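## Task

Unscrew the caps from tube 2 and tube 3. Place each one open side down and lying flat in the cap nest that carries the same number as its tube. Press the blue CYCLE key and keep both caps in their nests until the green lamp lights; aspiration happens only once. After that, screw each cap back onto the tube it came from until it will not turn further. Confirm the caps on tube 1 and tube 4 are tight, and screw down any loose cap until it stops. Tube 1 and tube 4 keep their caps throughout. Nothing counts as done if it stays in place only because the robot is holding it. At the end, release everything and move the arm clear; contact with READY or its housing is still clear. Finish by releasing and pressing the green READY key until it goes down, which ends the job. Do not press READY unless every step was done correctly; pressing it after a failed step is worse than not pressing it.

## Robot and tools

Robot: one six-joint arm (yam_ultra) with a two-finger parallel gripper and one wrist camera, cam_wrist (616x616 fisheye). Its base may sit slightly tilted on the table.

Scene layout: the decapping station holds tubes 1 to 4, numbered left to right when seen from the base. The cap tray has nests 1 to 4 in the same order plus two lamps: amber while aspiration runs, green when it has finished. One housing carries two keys: blue CYCLE and green READY; a key must be pushed until it switches. A loose object may occasionally get a brief shove. Knocking or placing anything off the table ends the scene badly.

Scene frame: origin on the table top directly under the base, +z up, +y to the left when facing along +x.

Joint order, used in every command row and every per-joint list in results: shoulder (joint2), elbow (joint3), waist (joint1), wrist pitch (joint4), wrist yaw (joint5), wrist roll (joint6). Follow this order only. A row is 7 numbers, each in [-1, 1]: the six joint values in that order, then the gripper opening. Joint values are scaled: 1.0 equals 1.258 rad for shoulder, 1.238 for elbow, 1.202 for waist, 2.073 for wrist pitch, 2.022 for wrist yaw and for wrist roll. They are offsets, not poses. Stated ranges (rad): waist -2.618 to 3.054, shoulder 0.000 to 3.142, elbow 0.000 to 3.142, wrist pitch -1.571 to 1.571, wrist yaw -1.571 to 1.571, wrist roll -2.094 to 2.094; true ends may differ by up to 0.036. The opening is absolute: +1 fully open, -1 closed.

execute_actions(actions): a list of actions; each action is a list of up to 15 rows, each row lasting one 1/30 s step; a shorter action repeats its final row to fill 15 steps. Joint offsets in every row are measured from the angles at the start of that action (for the first action, the angles in the last result of this scene), not from the previous row. An action asking a joint to go more than 0.036 rad beyond its range is refused; if the first action fails this, or any action is malformed, the whole call is rejected and nothing moves. An empty list just returns state and images.

move(target, speed, blocking): target is one 7-number row; its offsets count from the Joint positions in the latest result that shows them. All joints travel in step so the gripper path curves. speed is the top rate in rad/s of the joint with the longest travel, 0.01 to 2, default 0.5; paths last 0.5 to 10 s. Moves do not avoid obstacles; faster contact hits harder, and aiming farther beyond a contact presses harder. With blocking=false you get a result after 0.5 s; until a result shows the move ended, other moves and rows are refused, so use wait or stop. Its result adds a move: line giving the ending (done, off_target, moving, held, fault), limits=held or limits=none, and the joint farthest from target.

wait(seconds): 0 to 10; the arm keeps its last command and any running move continues. stop(): brakes a running move; it needs room to brake, and the fingers keep moving. zoom_image(camera, region): camera "cam_wrist", region [x0, y0, x1, y1] in image pixels from the top-left, at most 504 by 504. read_manual(section): only "licences"; moves nothing. finished_scene(scene): give the current scene number; irreversible, reports success.

Motion behaviour: joint speed is capped, so big offsets can need several actions. Each step, a joint's target is kept within a set lead of its measured angle (waist 0.202, shoulder 0.258, elbow 0.238, wrist pitch 0.573, wrist yaw and roll 0.522 rad), and targets that would shift the gripper more than 70 mm are scaled back. An unfinished motion may not complete by itself; command the remainder. Zero offsets can let the arm sag; to hold, send offsets back to the wanted angles in the first call of a reply and zeros afterwards, extending the aim if a joint still falls short. The robot holds its last command while you think.

Gripping: grip_measured reports the opening on the command scale; Joint positions gives the pad gap in m (0.094 fully open). Readings may be off by about 1 mm consistently. To hold something, command roughly 0.03 below grip_measured; less gives a gentler grip. Pad force tops out near 50 to 62 N, lower on parts under about 2 mm thick, with a brief spike at first touch.

Result lines: Joint positions (rad, then gap m), Joint velocities (rad/s, m/s), Joint targets (angles currently driven toward), grip_measured, "joint sent to its limit" (absence does not mean more travel exists), "joint command not followed" (clearance check altered targets; mounts count as part of the arm), MOTOR HOT from 75 °C, and FAULT / OVER-TEMPERATURE FAULT lines (90 °C pauses the arm 10 s; 100 °C drops it). Holding loads heats motors.

Avoid drops, slips, slams, hard hits, very hard pushes and anything leaving the table.

URDF notes: the pinch frame sits midway between the pads about 1 cm behind the fingertips; fingers point along its +z and close along its y. wrist_camera_optical is the camera frame (+z forward, +x right, +y down in the image). Intrinsics: K=[[178.842, 0, 303.961], [0, 179.2, 309.665], [0, 0, 1]], D=[-0.005, 0, 0, 0], theta_max_deg=100.

Each tool is called after ">>>" by a JSON object that holds its "method" and its "body".

## Session

>>> {"method": "execute_actions", "body": {"actions": []}}

Scene clock: 0.00 s.
grip_measured=+1.000
Joint names: [shoulder, elbow, waist, wrist pitch, wrist yaw, wrist roll]
Joint positions: [ 2.041  1.46   0.902 -1.263  1.235  1.452  0.094]
Joint velocities: [-0.017 -0.002 -0.007  0.037  0.081  0.022  0.   ]
Joint targets: [2.026 1.471 0.902 -1.265 1.253 1.454]

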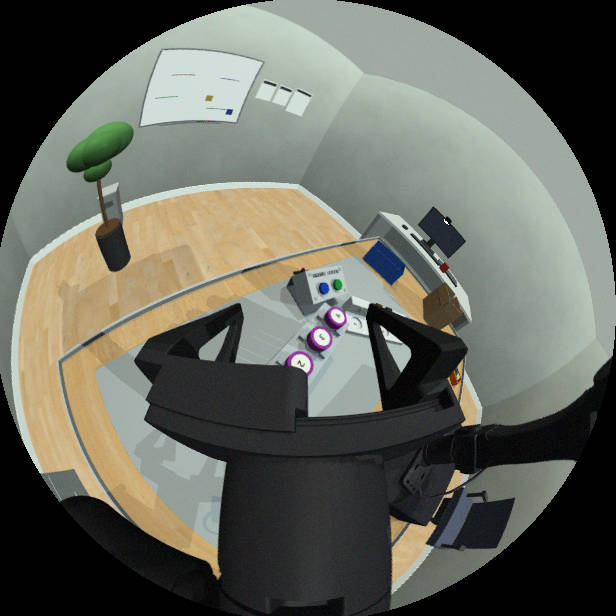

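>>> {"method": "move", "body": {"target": [-0.43,-0.129,-0.75,0.249,-0.611,-0.718,1], "speed": 0.8}}

Scene clock: 8.87 s.
grip_measured=+1.000
Joint names: [shoulder, elbow, waist, wrist pitch, wrist yaw, wrist roll]
Joint positions: [ 1.524  1.314  0.007 -0.769  0.009  0.006  0.094]
Joint velocities: [-0.012 -0.002 -0.012 -0.037  0.081  0.066  0.   ]
Joint targets: [1.500 1.300 0.000 -0.747 -0.001 0.000]
move: off_target; limits=none; farthest joint: the shoulder, 0.024 radians from its target (0.541 radians at the start)

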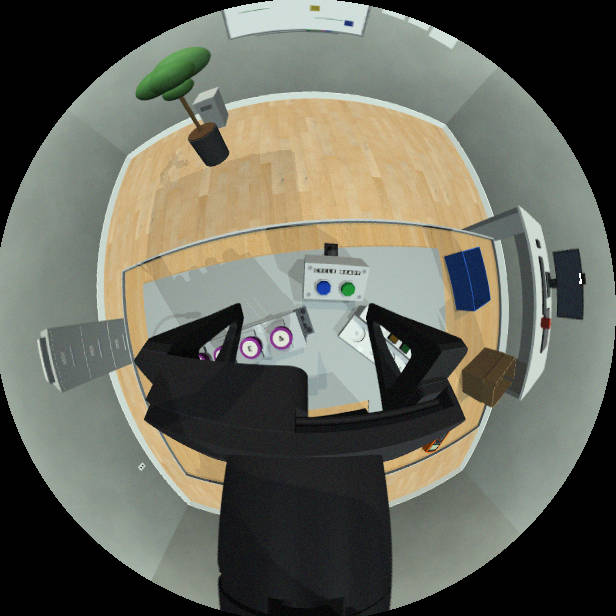

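>>> {"method": "move", "body": {"target": [0,0,0,-0.285,0,0,1]}}

>>> {"method": "zoom_image", "body": {"camera": "cam_wrist", "region": [110,60,510,360]}}

Scene clock: 13.33 s.
grip_measured=+1.000
Joint names: [shoulder, elbow, waist, wrist pitch, wrist yaw, wrist roll]
Joint positions: [ 1.524  1.314  0.007 -1.347  0.008  0.005  0.094]
Joint velocities: [ 0.032  0.002 -0.012  0.022 -0.066  0.037  0.   ]
Joint targets: [1.524 1.314 0.007 -1.360 0.009 0.005]
move: done; limits=none; farthest joint: the wrist pitch, 0.013 radians from its target (0.591 radians at the start)

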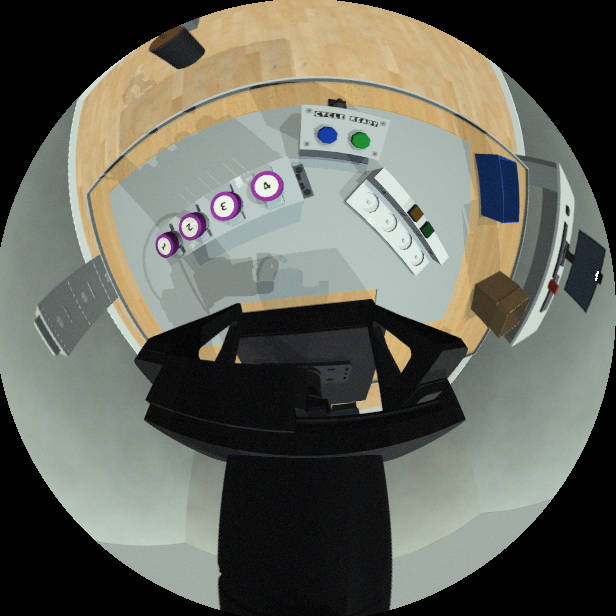

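Region (110, 60, 510, 360) of cam_wrist's 616x616 image, scaled by 1.260, with more detail than that image has; it fills the top 378 rows of this view, and the rest is white.

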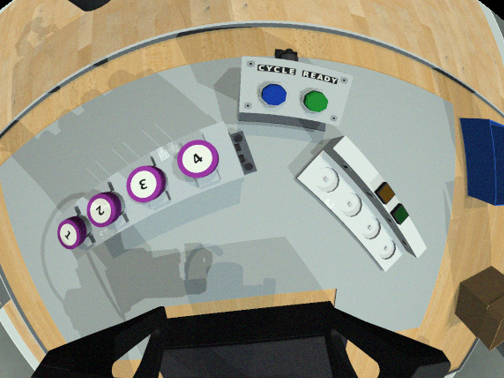

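>>> {"method": "move", "body": {"target": [0.281,0.192,0.19,0.049,0,0,0]}}

Scene clock: 24.43 s.
grip_measured=+0.002
Joint names: [shoulder, elbow, waist, wrist pitch, wrist yaw, wrist roll]
Joint positions: [ 1.885  1.511  0.231 -1.262  0.008  0.005  0.047]
Joint velocities: [ 0.012 -0.007 -0.002 -0.037 -0.007  0.007 -0.   ]
Joint targets: [1.877 1.552 0.235 -1.246 0.008 0.005]
move: off_target; limits=none; farthest joint: the elbow, 0.040 radians from its target (0.237 radians at the start)

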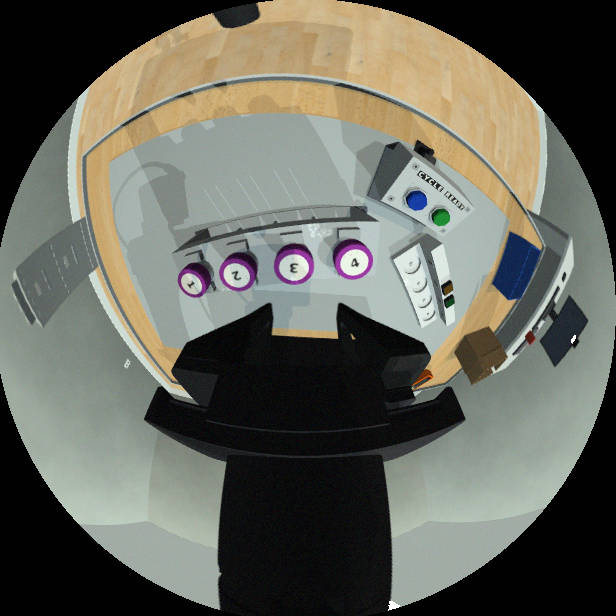

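>>> {"method": "move", "body": {"target": [0.006,-0.05,0.024,0.08,0,0,0], "speed": 0.2}}

Scene clock: 29.60 s.
grip_measured=+0.002
Joint names: [shoulder, elbow, waist, wrist pitch, wrist yaw, wrist roll]
Joint positions: [ 1.885  1.462  0.25  -1.114  0.008  0.005  0.047]
Joint velocities: [-0.027 -0.017  0.007 -0.066 -0.066  0.081 -0.   ]
Joint targets: [1.893 1.450 0.260 -1.096 0.008 0.005]
move: done; limits=none; farthest joint: the wrist pitch, 0.018 radians from its target (0.166 radians at the start)

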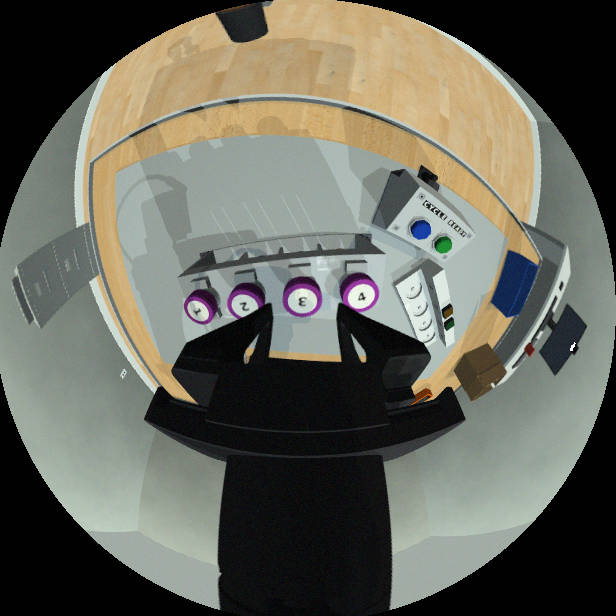

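>>> {"method": "move", "body": {"target": [0.024,-0.062,0.012,0.037,0,0,0], "speed": 0.1}}

Scene clock: 36.53 s.
grip_measured=+0.002
Joint names: [shoulder, elbow, waist, wrist pitch, wrist yaw, wrist roll]
Joint positions: [ 1.915  1.397  0.25  -1.056  0.008  0.005  0.047]
Joint velocities: [-0.017  0.002  0.002  0.066  0.007 -0.007  0.   ]
Joint targets: [1.915 1.385 0.264 -1.038 0.008 0.005]
move: done; limits=none; farthest joint: the wrist pitch, 0.019 radians from its target (0.077 radians at the start)

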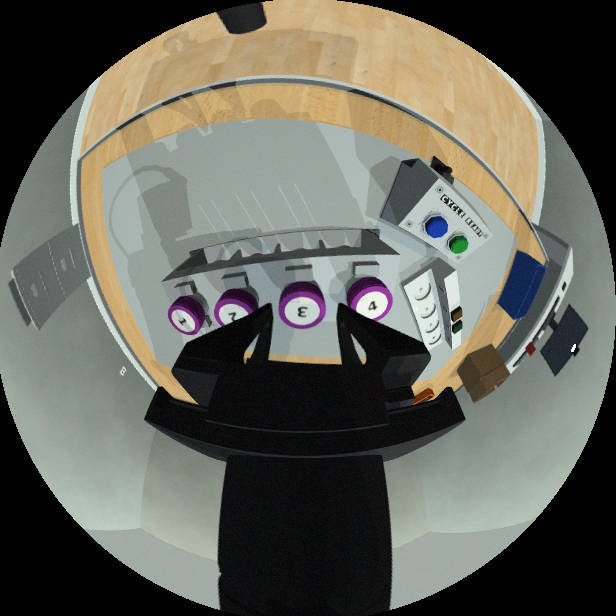

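>>> {"method": "move", "body": {"target": [0,0,0,0,0,1,0], "speed": 1.5}}

Scene clock: 41.53 s.
grip_measured=+0.002
Joint names: [shoulder, elbow, waist, wrist pitch, wrist yaw, wrist roll]
Joint positions: [ 1.915  1.397  0.25  -1.056  0.008  2.021  0.047]
Joint velocities: [-0.012  0.002 -0.012 -0.081  0.022 -0.037  0.001]
Joint targets: [1.915 1.397 0.250 -1.056 0.008 2.027]
move: done; limits=none; farthest joint: the wrist roll, 0.006 radians from its target (2.022 radians at the start)

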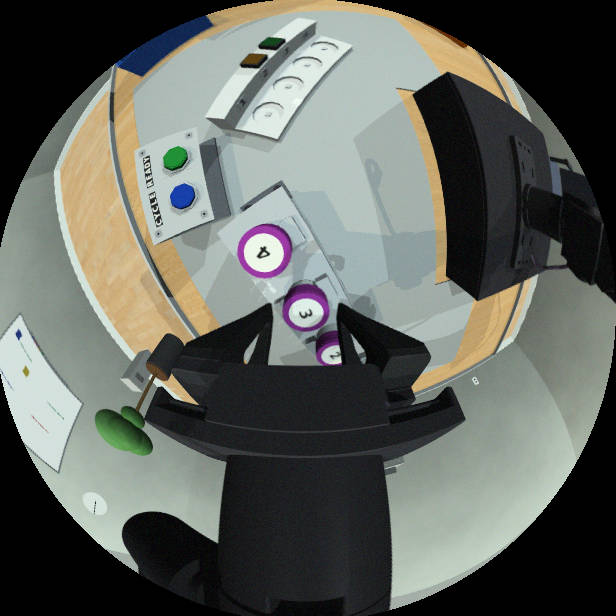

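Well centred. Descend ~15 mm.

>>> {"method": "move", "body": {"target": [0.012,-0.042,0,0.036,0,0,0], "speed": 0.08}}

>>> {"method": "move", "body": {"target": [0,0,0,0,0,0,-0.3]}}

Scene clock: 48.27 s.
grip_measured=+0.002
Joint names: [shoulder, elbow, waist, wrist pitch, wrist yaw, wrist roll]
Joint positions: [ 1.928  1.359  0.25  -0.99   0.008  2.022  0.047]
Joint velocities: [ 0.002  0.002 -0.007  0.022  0.022 -0.007  0.001]
Joint targets: [1.930 1.345 0.250 -0.981 0.008 2.021]
move: done; limits=none; farthest joint: the elbow, 0.014 radians from its target (0.052 radians at the start)

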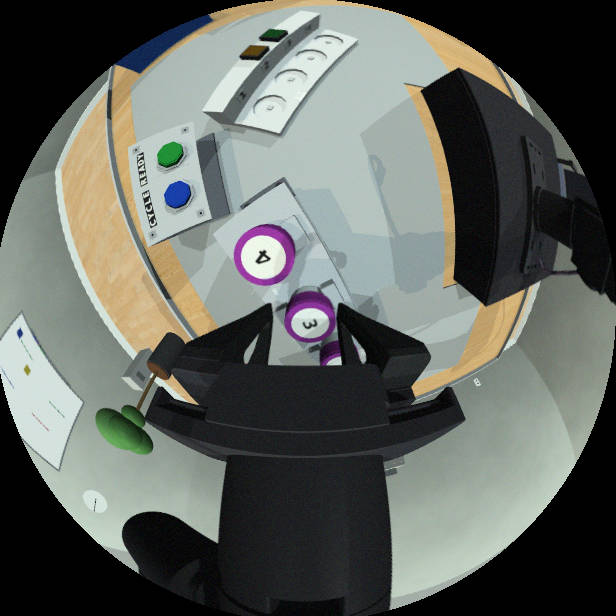

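Scene clock: 48.77 s.
grip_measured=-0.291
Joint names: [shoulder, elbow, waist, wrist pitch, wrist yaw, wrist roll]
Joint positions: [ 1.928  1.358  0.25  -1.     0.002  2.021  0.033]
Joint velocities: [ 0.017  0.007  0.007 -0.022 -0.11   0.007  0.   ]
Joint targets: [1.928 1.359 0.250 -0.990 0.008 2.021]
move: done; limits=none; farthest joint: the wrist pitch, 0.010 radians from its target (0.000 radians at the start)

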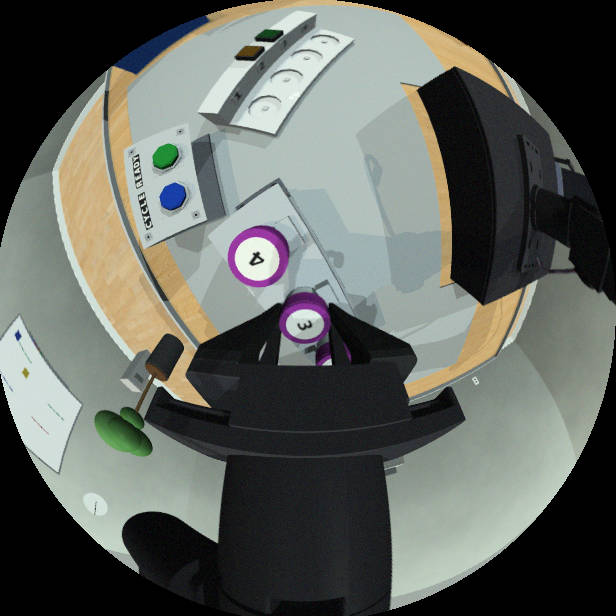

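>>> {"method": "move", "body": {"target": [0,0,0,0,0,0,-0.325]}}

>>> {"method": "move", "body": {"target": [0,0.02,0,0,0,-1,-0.325], "speed": 1}}

>>> {"method": "move", "body": {"target": [0,0.02,0,0,0,-1,-0.325], "speed": 1}}

Scene clock: 52.53 s.
grip_measured=-0.307
Joint names: [shoulder, elbow, waist, wrist pitch, wrist yaw, wrist roll]
Joint positions: [ 1.929  1.358  0.25  -1.     0.002  2.021  0.033]
Joint velocities: [ 0.012 -0.012 -0.002 -0.037 -0.037  0.081 -0.001]
Joint targets: [1.928 1.358 0.250 -1.000 0.002 2.021]
move: done; limits=none; farthest joint: the shoulder, 0.001 radians from its target (0.000 radians at the start)

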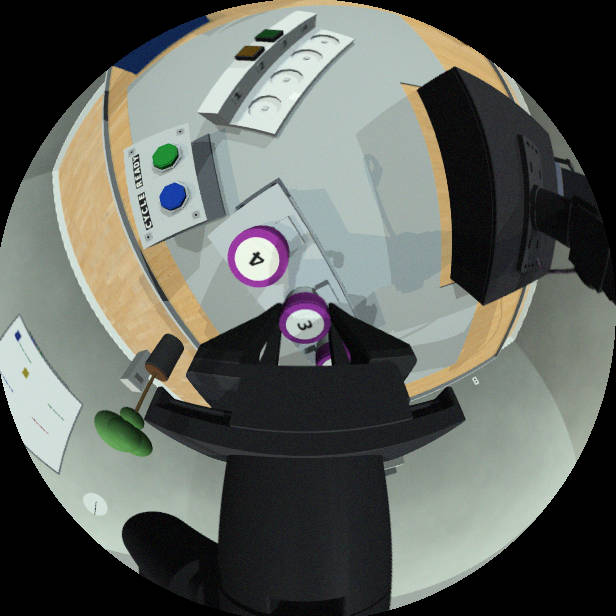

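Scene clock: 55.50 s.
grip_measured=-0.307
Joint names: [shoulder, elbow, waist, wrist pitch, wrist yaw, wrist roll]
Joint positions: [ 1.929  1.359  0.25  -0.998 -0.002  0.011  0.033]
Joint velocities: [ 0.007 -0.007  0.002 -0.037  0.051 -0.051  0.001]
Joint targets: [1.929 1.382 0.250 -1.000 0.002 -0.000]
move: off_target; limits=none; farthest joint: the elbow, 0.024 radians from its target (0.025 radians at the start)

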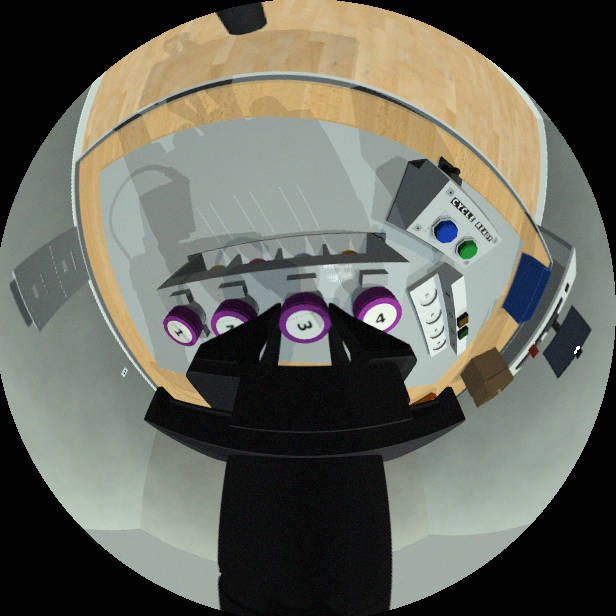

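Scene clock: 58.47 s.
grip_measured=-0.308
Joint names: [shoulder, elbow, waist, wrist pitch, wrist yaw, wrist roll]
Joint positions: [ 1.927  1.359  0.25  -1.004 -0.008 -1.985  0.033]
Joint velocities: [-0.012 -0.002 -0.017  0.007  0.007 -0.037 -0.   ]
Joint targets: [1.929 1.384 0.250 -0.999 -0.002 -2.011]
move: off_target; limits=none; farthest joint: the wrist roll, 0.026 radians from its target (2.022 radians at the start)

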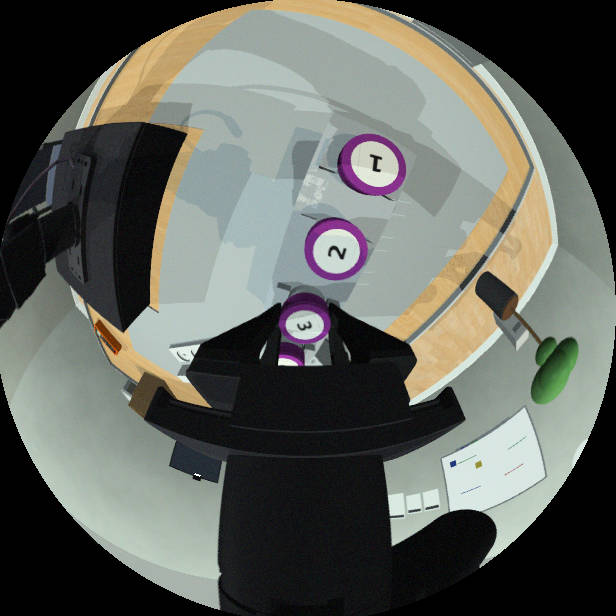

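>>> {"method": "move", "body": {"target": [0,0,0,0,0,0,-0.15]}}

>>> {"method": "move", "body": {"target": [0,0,0,0,0,1,-0.15], "speed": 2}}

>>> {"method": "move", "body": {"target": [0,0,0,0,0,1,-0.15], "speed": 2}}

>>> {"method": "move", "body": {"target": [0,0,0,0,0,0,-0.33]}}

>>> {"method": "move", "body": {"target": [-0.015,0.03,0,0,0,-1,-0.33], "speed": 1.5}}

>>> {"method": "move", "body": {"target": [-0.015,0.03,0,0,0,-1,-0.33], "speed": 1.5}}

Scene clock: 62.93 s.
grip_measured=-0.152
Joint names: [shoulder, elbow, waist, wrist pitch, wrist yaw, wrist roll]
Joint positions: [ 1.93   1.359  0.25  -1.003 -0.008 -1.985  0.04 ]
Joint velocities: [-0.007 -0.012  0.002 -0.022  0.037 -0.022 -0.001]
Joint targets: [1.927 1.359 0.250 -1.004 -0.008 -1.985]
move: done; limits=none; farthest joint: the shoulder, 0.003 radians from its target (0.000 radians at the start)

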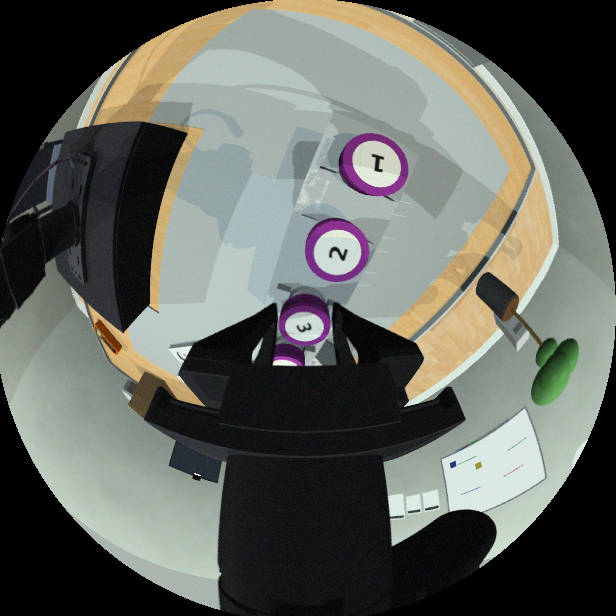

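Scene clock: 65.13 s.
grip_measured=-0.152
Joint names: [shoulder, elbow, waist, wrist pitch, wrist yaw, wrist roll]
Joint positions: [ 1.93   1.359  0.25  -1.003 -0.008  0.031  0.04 ]
Joint velocities: [-0.002 -0.007  0.002  0.022 -0.081 -0.022 -0.   ]
Joint targets: [1.930 1.359 0.250 -1.003 -0.008 0.037]
move: done; limits=none; farthest joint: the wrist roll, 0.006 radians from its target (2.022 radians at the start)

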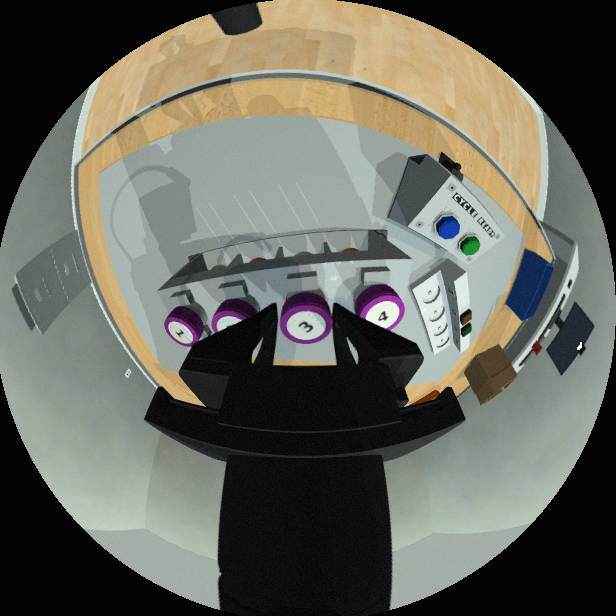

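Scene clock: 67.33 s.
grip_measured=-0.152
Joint names: [shoulder, elbow, waist, wrist pitch, wrist yaw, wrist roll]
Joint positions: [ 1.93   1.359  0.25  -1.003 -0.008  2.048  0.04 ]
Joint velocities: [ 0.012 -0.012  0.007  0.022 -0.007 -0.051  0.001]
Joint targets: [1.930 1.359 0.250 -1.003 -0.008 2.053]
move: done; limits=none; farthest joint: the wrist roll, 0.005 radians from its target (2.022 radians at the start)

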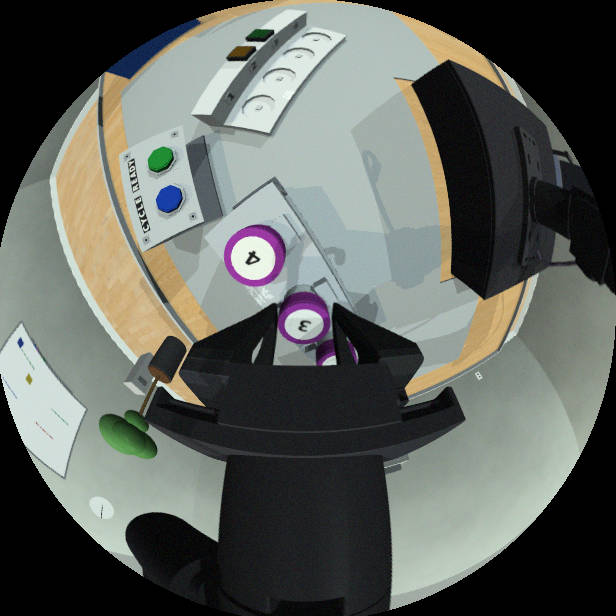

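Scene clock: 67.83 s.
grip_measured=-0.309
Joint names: [shoulder, elbow, waist, wrist pitch, wrist yaw, wrist roll]
Joint positions: [ 1.93   1.359  0.25  -1.001 -0.006  2.048  0.032]
Joint velocities: [ 0.002  0.002 -0.007  0.007 -0.022 -0.037 -0.001]
Joint targets: [1.930 1.359 0.250 -1.004 -0.008 2.048]
move: done; limits=none; farthest joint: the wrist pitch, 0.002 radians from its target (0.000 radians at the start)

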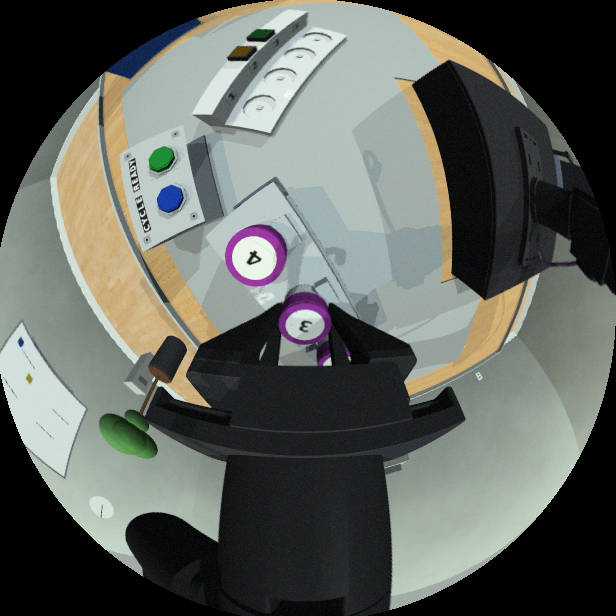

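Scene clock: 70.27 s.
grip_measured=-0.309
Joint names: [shoulder, elbow, waist, wrist pitch, wrist yaw, wrist roll]
Joint positions: [ 1.93   1.361  0.25  -1.004 -0.004  0.032  0.032]
Joint velocities: [ 0.002 -0.012  0.007  0.051  0.051 -0.066  0.   ]
Joint targets: [1.911 1.396 0.250 -1.001 -0.007 0.025]
move: off_target; limits=none; farthest joint: the elbow, 0.035 radians from its target (0.037 radians at the start)

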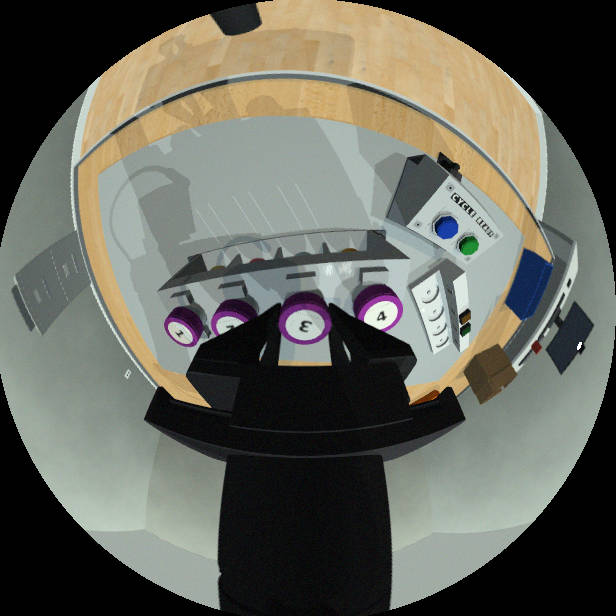

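Scene clock: 72.70 s.
grip_measured=-0.309
Joint names: [shoulder, elbow, waist, wrist pitch, wrist yaw, wrist roll]
Joint positions: [ 1.93   1.363  0.25  -1.005 -0.003 -1.983  0.032]
Joint velocities: [-0.012  0.007  0.002 -0.007  0.022  0.022 -0.001]
Joint targets: [1.911 1.398 0.250 -1.004 -0.004 -1.990]
move: off_target; limits=none; farthest joint: the elbow, 0.035 radians from its target (0.037 radians at the start)

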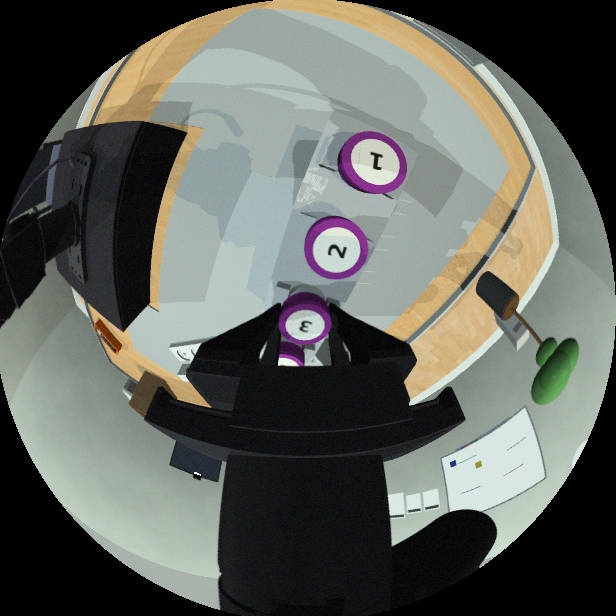

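Test a gentle lift.

>>> {"method": "move", "body": {"target": [-0.025,0.05,0,-0.02,0,0,-0.335], "speed": 0.06}}

Scene clock: 77.20 s.
grip_measured=-0.309
Joint names: [shoulder, elbow, waist, wrist pitch, wrist yaw, wrist roll]
Joint positions: [ 1.93   1.387  0.25  -1.034 -0.002 -1.984  0.032]
Joint velocities: [ 0.032 -0.012  0.007  0.037 -0.037  0.051 -0.   ]
Joint targets: [1.898 1.425 0.250 -1.047 -0.003 -1.984]
move: off_target; limits=none; farthest joint: the elbow, 0.038 radians from its target (0.062 radians at the start)

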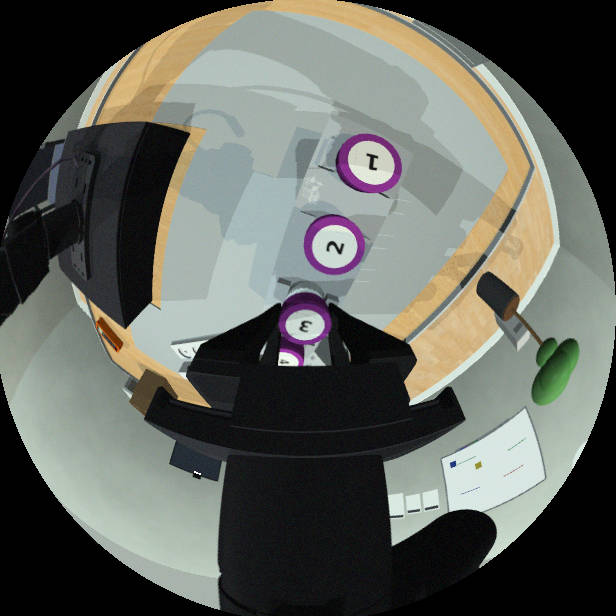

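>>> {"method": "move", "body": {"target": [-0.065,0.122,0,-0.081,0,0,-0.335], "speed": 0.15}}

>>> {"method": "move", "body": {"target": [0,0,-0.705,0,0,0.983,-0.335], "speed": 1.2}}

Scene clock: 85.93 s.
grip_measured=-0.309
Joint names: [shoulder, elbow, waist, wrist pitch, wrist yaw, wrist roll]
Joint positions: [ 1.875  1.503  0.25  -1.18  -0.002 -1.984  0.032]
Joint velocities: [-0.017 -0.007 -0.007 -0.051  0.037 -0.081  0.001]
Joint targets: [1.848 1.538 0.250 -1.202 -0.002 -1.984]
move: off_target; limits=none; farthest joint: the elbow, 0.035 radians from its target (0.151 radians at the start)

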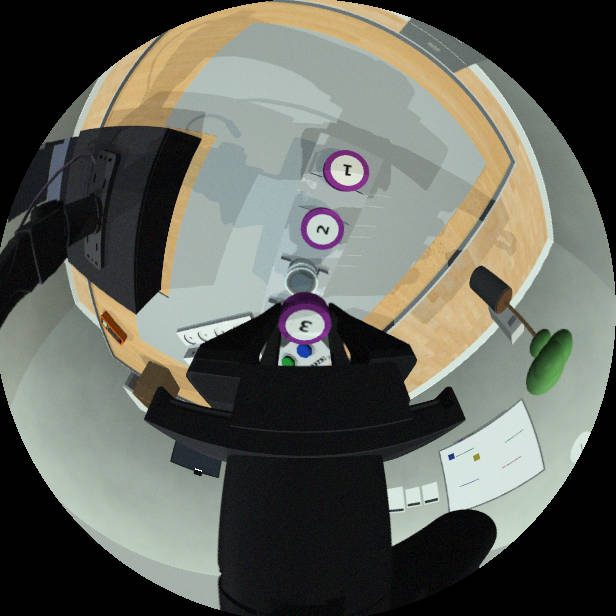

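Scene clock: 88.57 s.
grip_measured=-0.309
Joint names: [shoulder, elbow, waist, wrist pitch, wrist yaw, wrist roll]
Joint positions: [ 1.875  1.503 -0.594 -1.18  -0.001 -0.002  0.032]
Joint velocities: [-0.007 -0.002 -0.002 -0.037 -0.022  0.007 -0.   ]
Joint targets: [1.875 1.503 -0.598 -1.180 -0.002 0.003]
move: done; limits=none; farthest joint: the wrist roll, 0.006 radians from its target (1.988 radians at the start)

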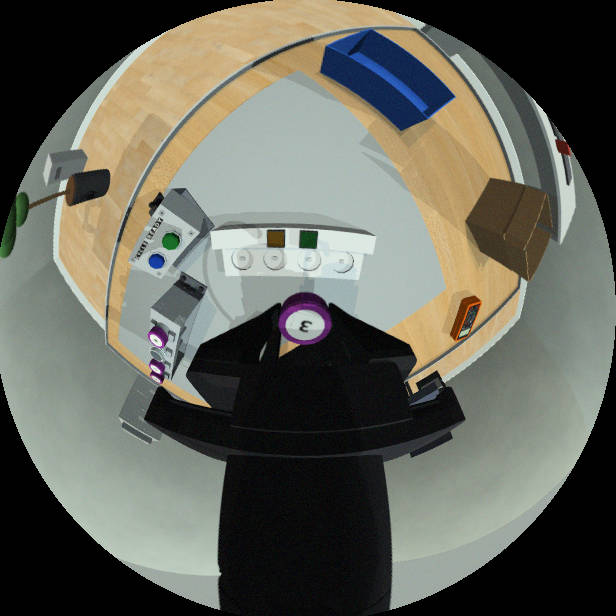

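>>> {"method": "move", "body": {"target": [0.074,-0.279,-0.026,0.204,0,0,-0.335], "speed": 0.3}}

>>> {"method": "zoom_image", "body": {"camera": "cam_wrist", "region": [200,200,410,360]}}

Scene clock: 94.03 s.
grip_measured=-0.309
Joint names: [shoulder, elbow, waist, wrist pitch, wrist yaw, wrist roll]
Joint positions: [ 1.97   1.168 -0.614 -0.776 -0.001 -0.002  0.032]
Joint velocities: [ 0.012 -0.002 -0.017  0.007 -0.095  0.095 -0.   ]
Joint targets: [1.968 1.158 -0.625 -0.758 -0.001 -0.002]
move: done; limits=none; farthest joint: the wrist pitch, 0.019 radians from its target (0.423 radians at the start)

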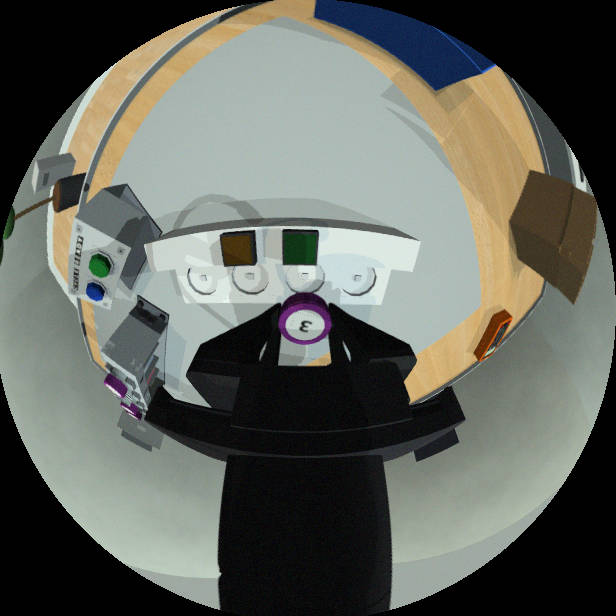

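Region (200, 200, 410, 360) of cam_wrist's 616x616 image, scaled by 2.400, with more detail than that image has; it fills the top 384 rows of this view, and the rest is white.

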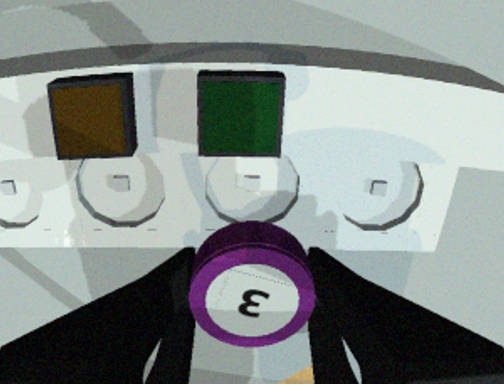

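>>> {"method": "move", "body": {"target": [0.048,-0.047,0,0.064,0,0,-0.335], "speed": 0.1}}

>>> {"method": "zoom_image", "body": {"camera": "cam_wrist", "region": [200,200,410,360]}}

Scene clock: 100.70 s.
grip_measured=-0.309
Joint names: [shoulder, elbow, waist, wrist pitch, wrist yaw, wrist roll]
Joint positions: [ 2.029  1.124 -0.614 -0.662 -0.001 -0.002  0.032]
Joint velocities: [ 0.002 -0.007  0.007 -0.037  0.066 -0.007  0.   ]
Joint targets: [2.030 1.110 -0.614 -0.643 -0.001 -0.002]
move: done; limits=none; farthest joint: the wrist pitch, 0.018 radians from its target (0.132 radians at the start)

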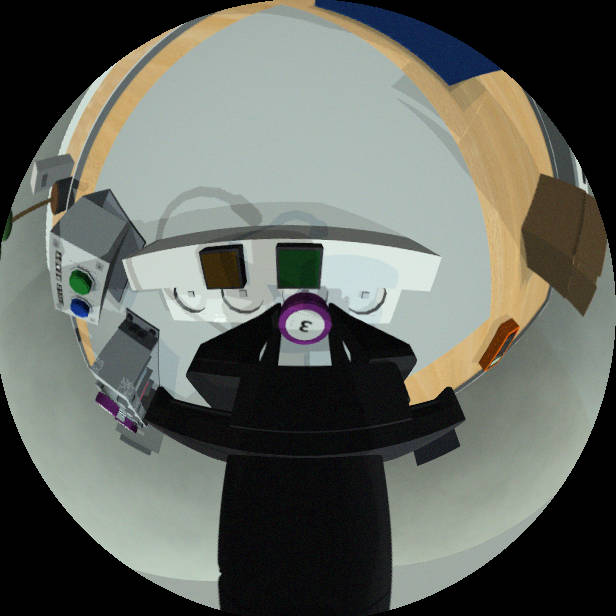

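Region (200, 200, 410, 360) of cam_wrist's 616x616 image, scaled by 2.400, with more detail than that image has; it fills the top 384 rows of this view, and the rest is white.

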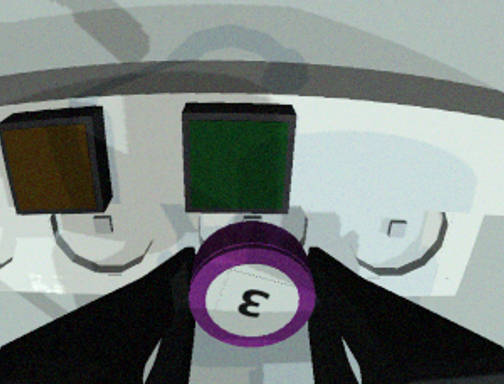

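>>> {"method": "move", "body": {"target": [0.033,-0.037,0,0.042,0,0,-0.335], "speed": 0.06}}

>>> {"method": "zoom_image", "body": {"camera": "cam_wrist", "region": [200,240,410,400]}}

Scene clock: 111.20 s.
grip_measured=-0.309
Joint names: [shoulder, elbow, waist, wrist pitch, wrist yaw, wrist roll]
Joint positions: [ 2.065  1.096 -0.614 -0.602 -0.001 -0.002  0.032]
Joint velocities: [ 0.007  0.012  0.002  0.051  0.037 -0.081 -0.001]
Joint targets: [2.070 1.078 -0.614 -0.575 -0.001 -0.002]
move: off_target; limits=none; farthest joint: the wrist pitch, 0.028 radians from its target (0.086 radians at the start)

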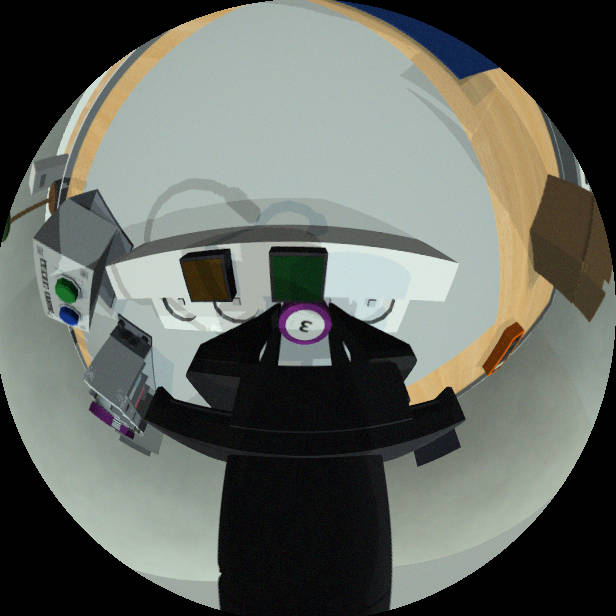

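Region (200, 240, 410, 400) of cam_wrist's 616x616 image, scaled by 2.400, with more detail than that image has; it fills the top 384 rows of this view, and the rest is white.

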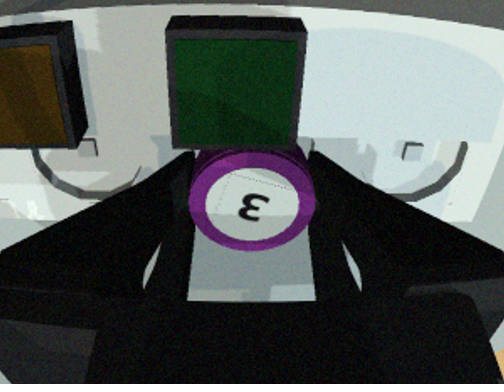

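>>> {"method": "move", "body": {"target": [0,0,0,0,0,0,-0.1]}}

>>> {"method": "move", "body": {"target": [-0.1,0.09,0,-0.09,0,0,-0.1], "speed": 0.2}}

>>> {"method": "move", "body": {"target": [-0.09,0.3,0,-0.21,0,1,-0.1], "speed": 1.2}}

>>> {"method": "zoom_image", "body": {"camera": "cam_wrist", "region": [220,180,400,320]}}

Scene clock: 116.53 s.
grip_measured=-0.102
Joint names: [shoulder, elbow, waist, wrist pitch, wrist yaw, wrist roll]
Joint positions: [ 2.065  1.096 -0.614 -0.602  0.002 -0.002  0.042]
Joint velocities: [-0.002 -0.007 -0.007 -0.066  0.037  0.007 -0.001]
Joint targets: [2.065 1.096 -0.614 -0.602 -0.001 -0.002]
move: done; limits=none; farthest joint: the wrist yaw, 0.003 radians from its target (0.000 radians at the start)

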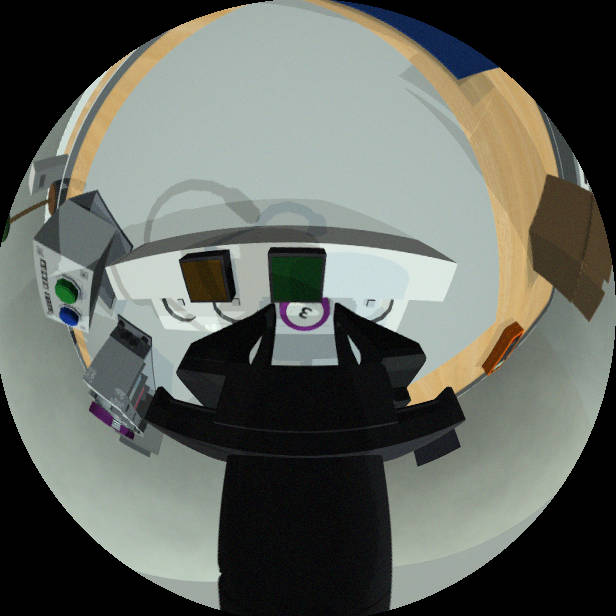

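Scene clock: 118.10 s.
grip_measured=-0.102
Joint names: [shoulder, elbow, waist, wrist pitch, wrist yaw, wrist roll]
Joint positions: [ 1.966  1.174 -0.614 -0.777  0.002 -0.002  0.042]
Joint velocities: [ 0.017  0.017 -0.007 -0.007 -0.022  0.051 -0.   ]
Joint targets: [1.939 1.208 -0.614 -0.789 0.002 -0.002]
move: off_target; limits=none; farthest joint: the elbow, 0.033 radians from its target (0.111 radians at the start)

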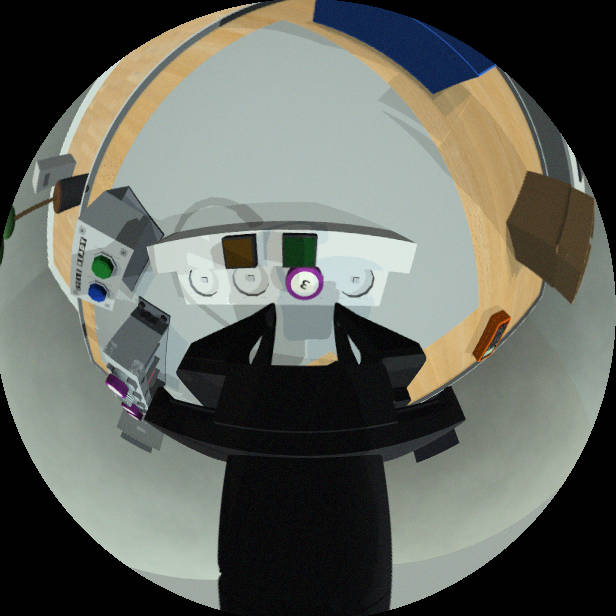

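Scene clock: 120.77 s.
grip_measured=-0.102
Joint names: [shoulder, elbow, waist, wrist pitch, wrist yaw, wrist roll]
Joint positions: [ 1.879  1.512 -0.614 -1.19   0.002  2.015  0.042]
Joint velocities: [-0.007 -0.007  0.012  0.037 -0.051  0.051 -0.001]
Joint targets: [1.852 1.546 -0.614 -1.212 0.002 2.020]
move: off_target; limits=none; farthest joint: the elbow, 0.034 radians from its target (0.371 radians at the start)

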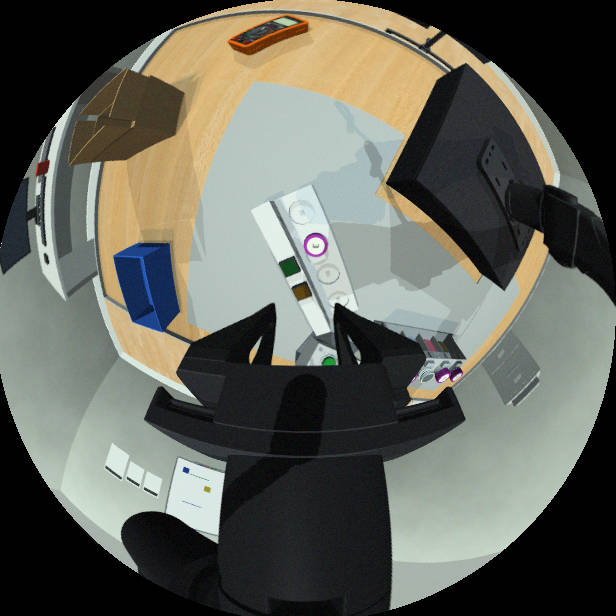

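Region (220, 180, 400, 320) of cam_wrist's 616x616 image, scaled by 2.800, with more detail than that image has.

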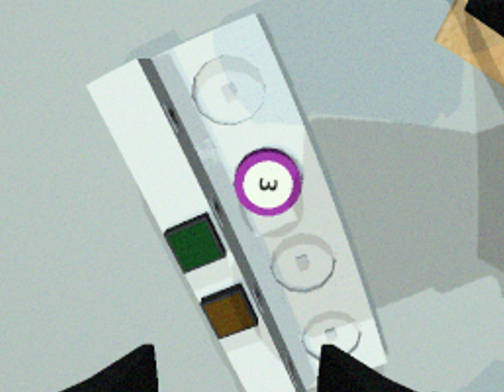

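>>> {"method": "move", "body": {"target": [0,0,0.85,0,0,0,0], "speed": 0.7}}

>>> {"method": "move", "body": {"target": [0.03,-0.1,0,0.069,0,0,0], "speed": 0.15}}

Scene clock: 125.03 s.
grip_measured=-0.002
Joint names: [shoulder, elbow, waist, wrist pitch, wrist yaw, wrist roll]
Joint positions: [ 1.879  1.512  0.412 -1.19  -0.004  2.016  0.047]
Joint velocities: [-0.007 -0.007 -0.002  0.037 -0.022  0.007 -0.001]
Joint targets: [1.879 1.512 0.408 -1.190 0.002 2.015]
move: done; limits=none; farthest joint: the wrist yaw, 0.006 radians from its target (0.000 radians at the start)

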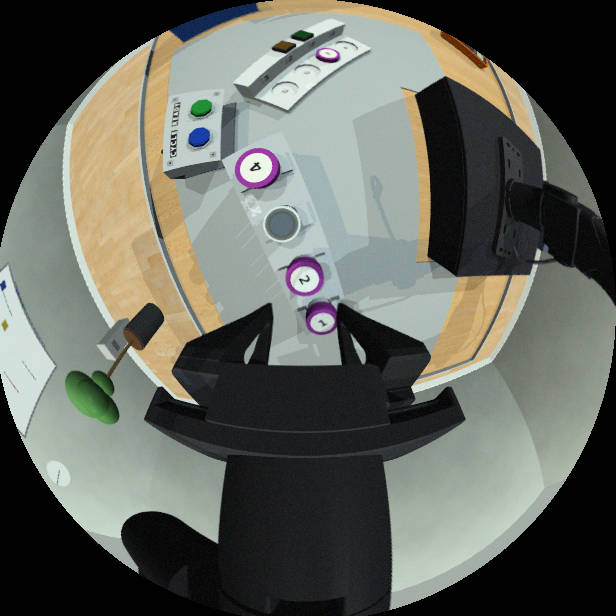

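Scene clock: 126.57 s.
grip_measured=-0.002
Joint names: [shoulder, elbow, waist, wrist pitch, wrist yaw, wrist roll]
Joint positions: [ 1.916  1.4    0.412 -1.056 -0.004  2.016  0.047]
Joint velocities: [-0.012 -0.027 -0.002  0.007  0.007  0.051 -0.001]
Joint targets: [1.917 1.388 0.412 -1.048 -0.004 2.016]
move: done; limits=none; farthest joint: the elbow, 0.012 radians from its target (0.123 radians at the start)

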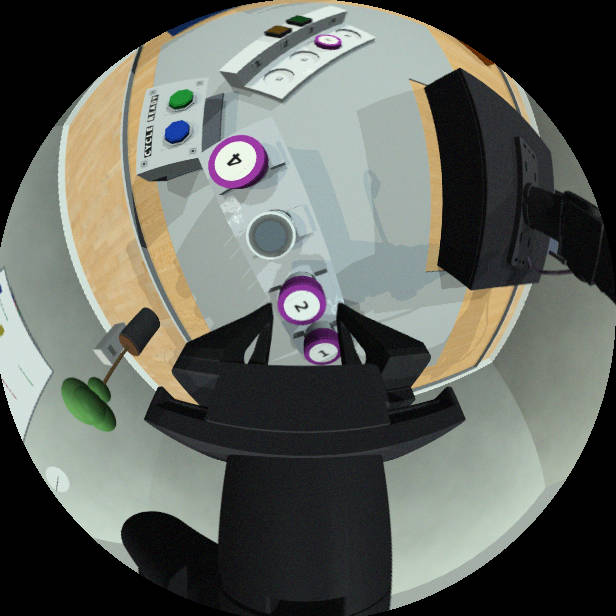

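>>> {"method": "move", "body": {"target": [0.008,-0.03,-0.022,0.02,0,0,0], "speed": 0.06}}

Scene clock: 129.73 s.
grip_measured=-0.002
Joint names: [shoulder, elbow, waist, wrist pitch, wrist yaw, wrist roll]
Joint positions: [ 1.925  1.377  0.396 -1.023 -0.004  2.016  0.047]
Joint velocities: [-0.002 -0.002 -0.007 -0.022 -0.051 -0.037  0.   ]
Joint targets: [1.927 1.363 0.385 -1.014 -0.004 2.016]
move: done; limits=none; farthest joint: the elbow, 0.014 radians from its target (0.037 radians at the start)

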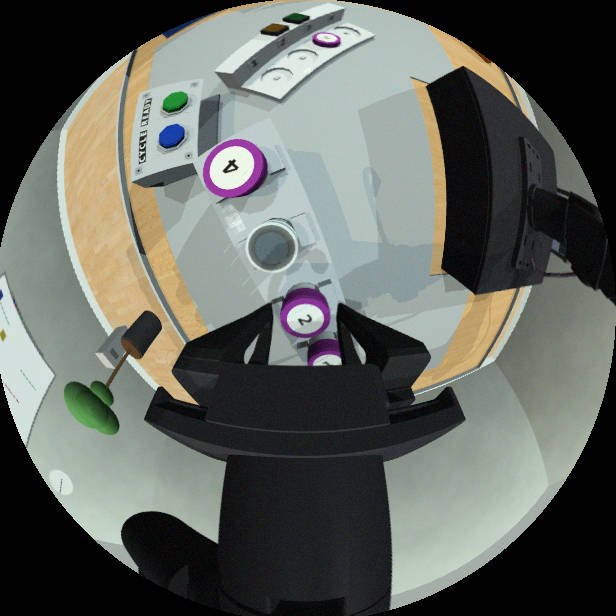

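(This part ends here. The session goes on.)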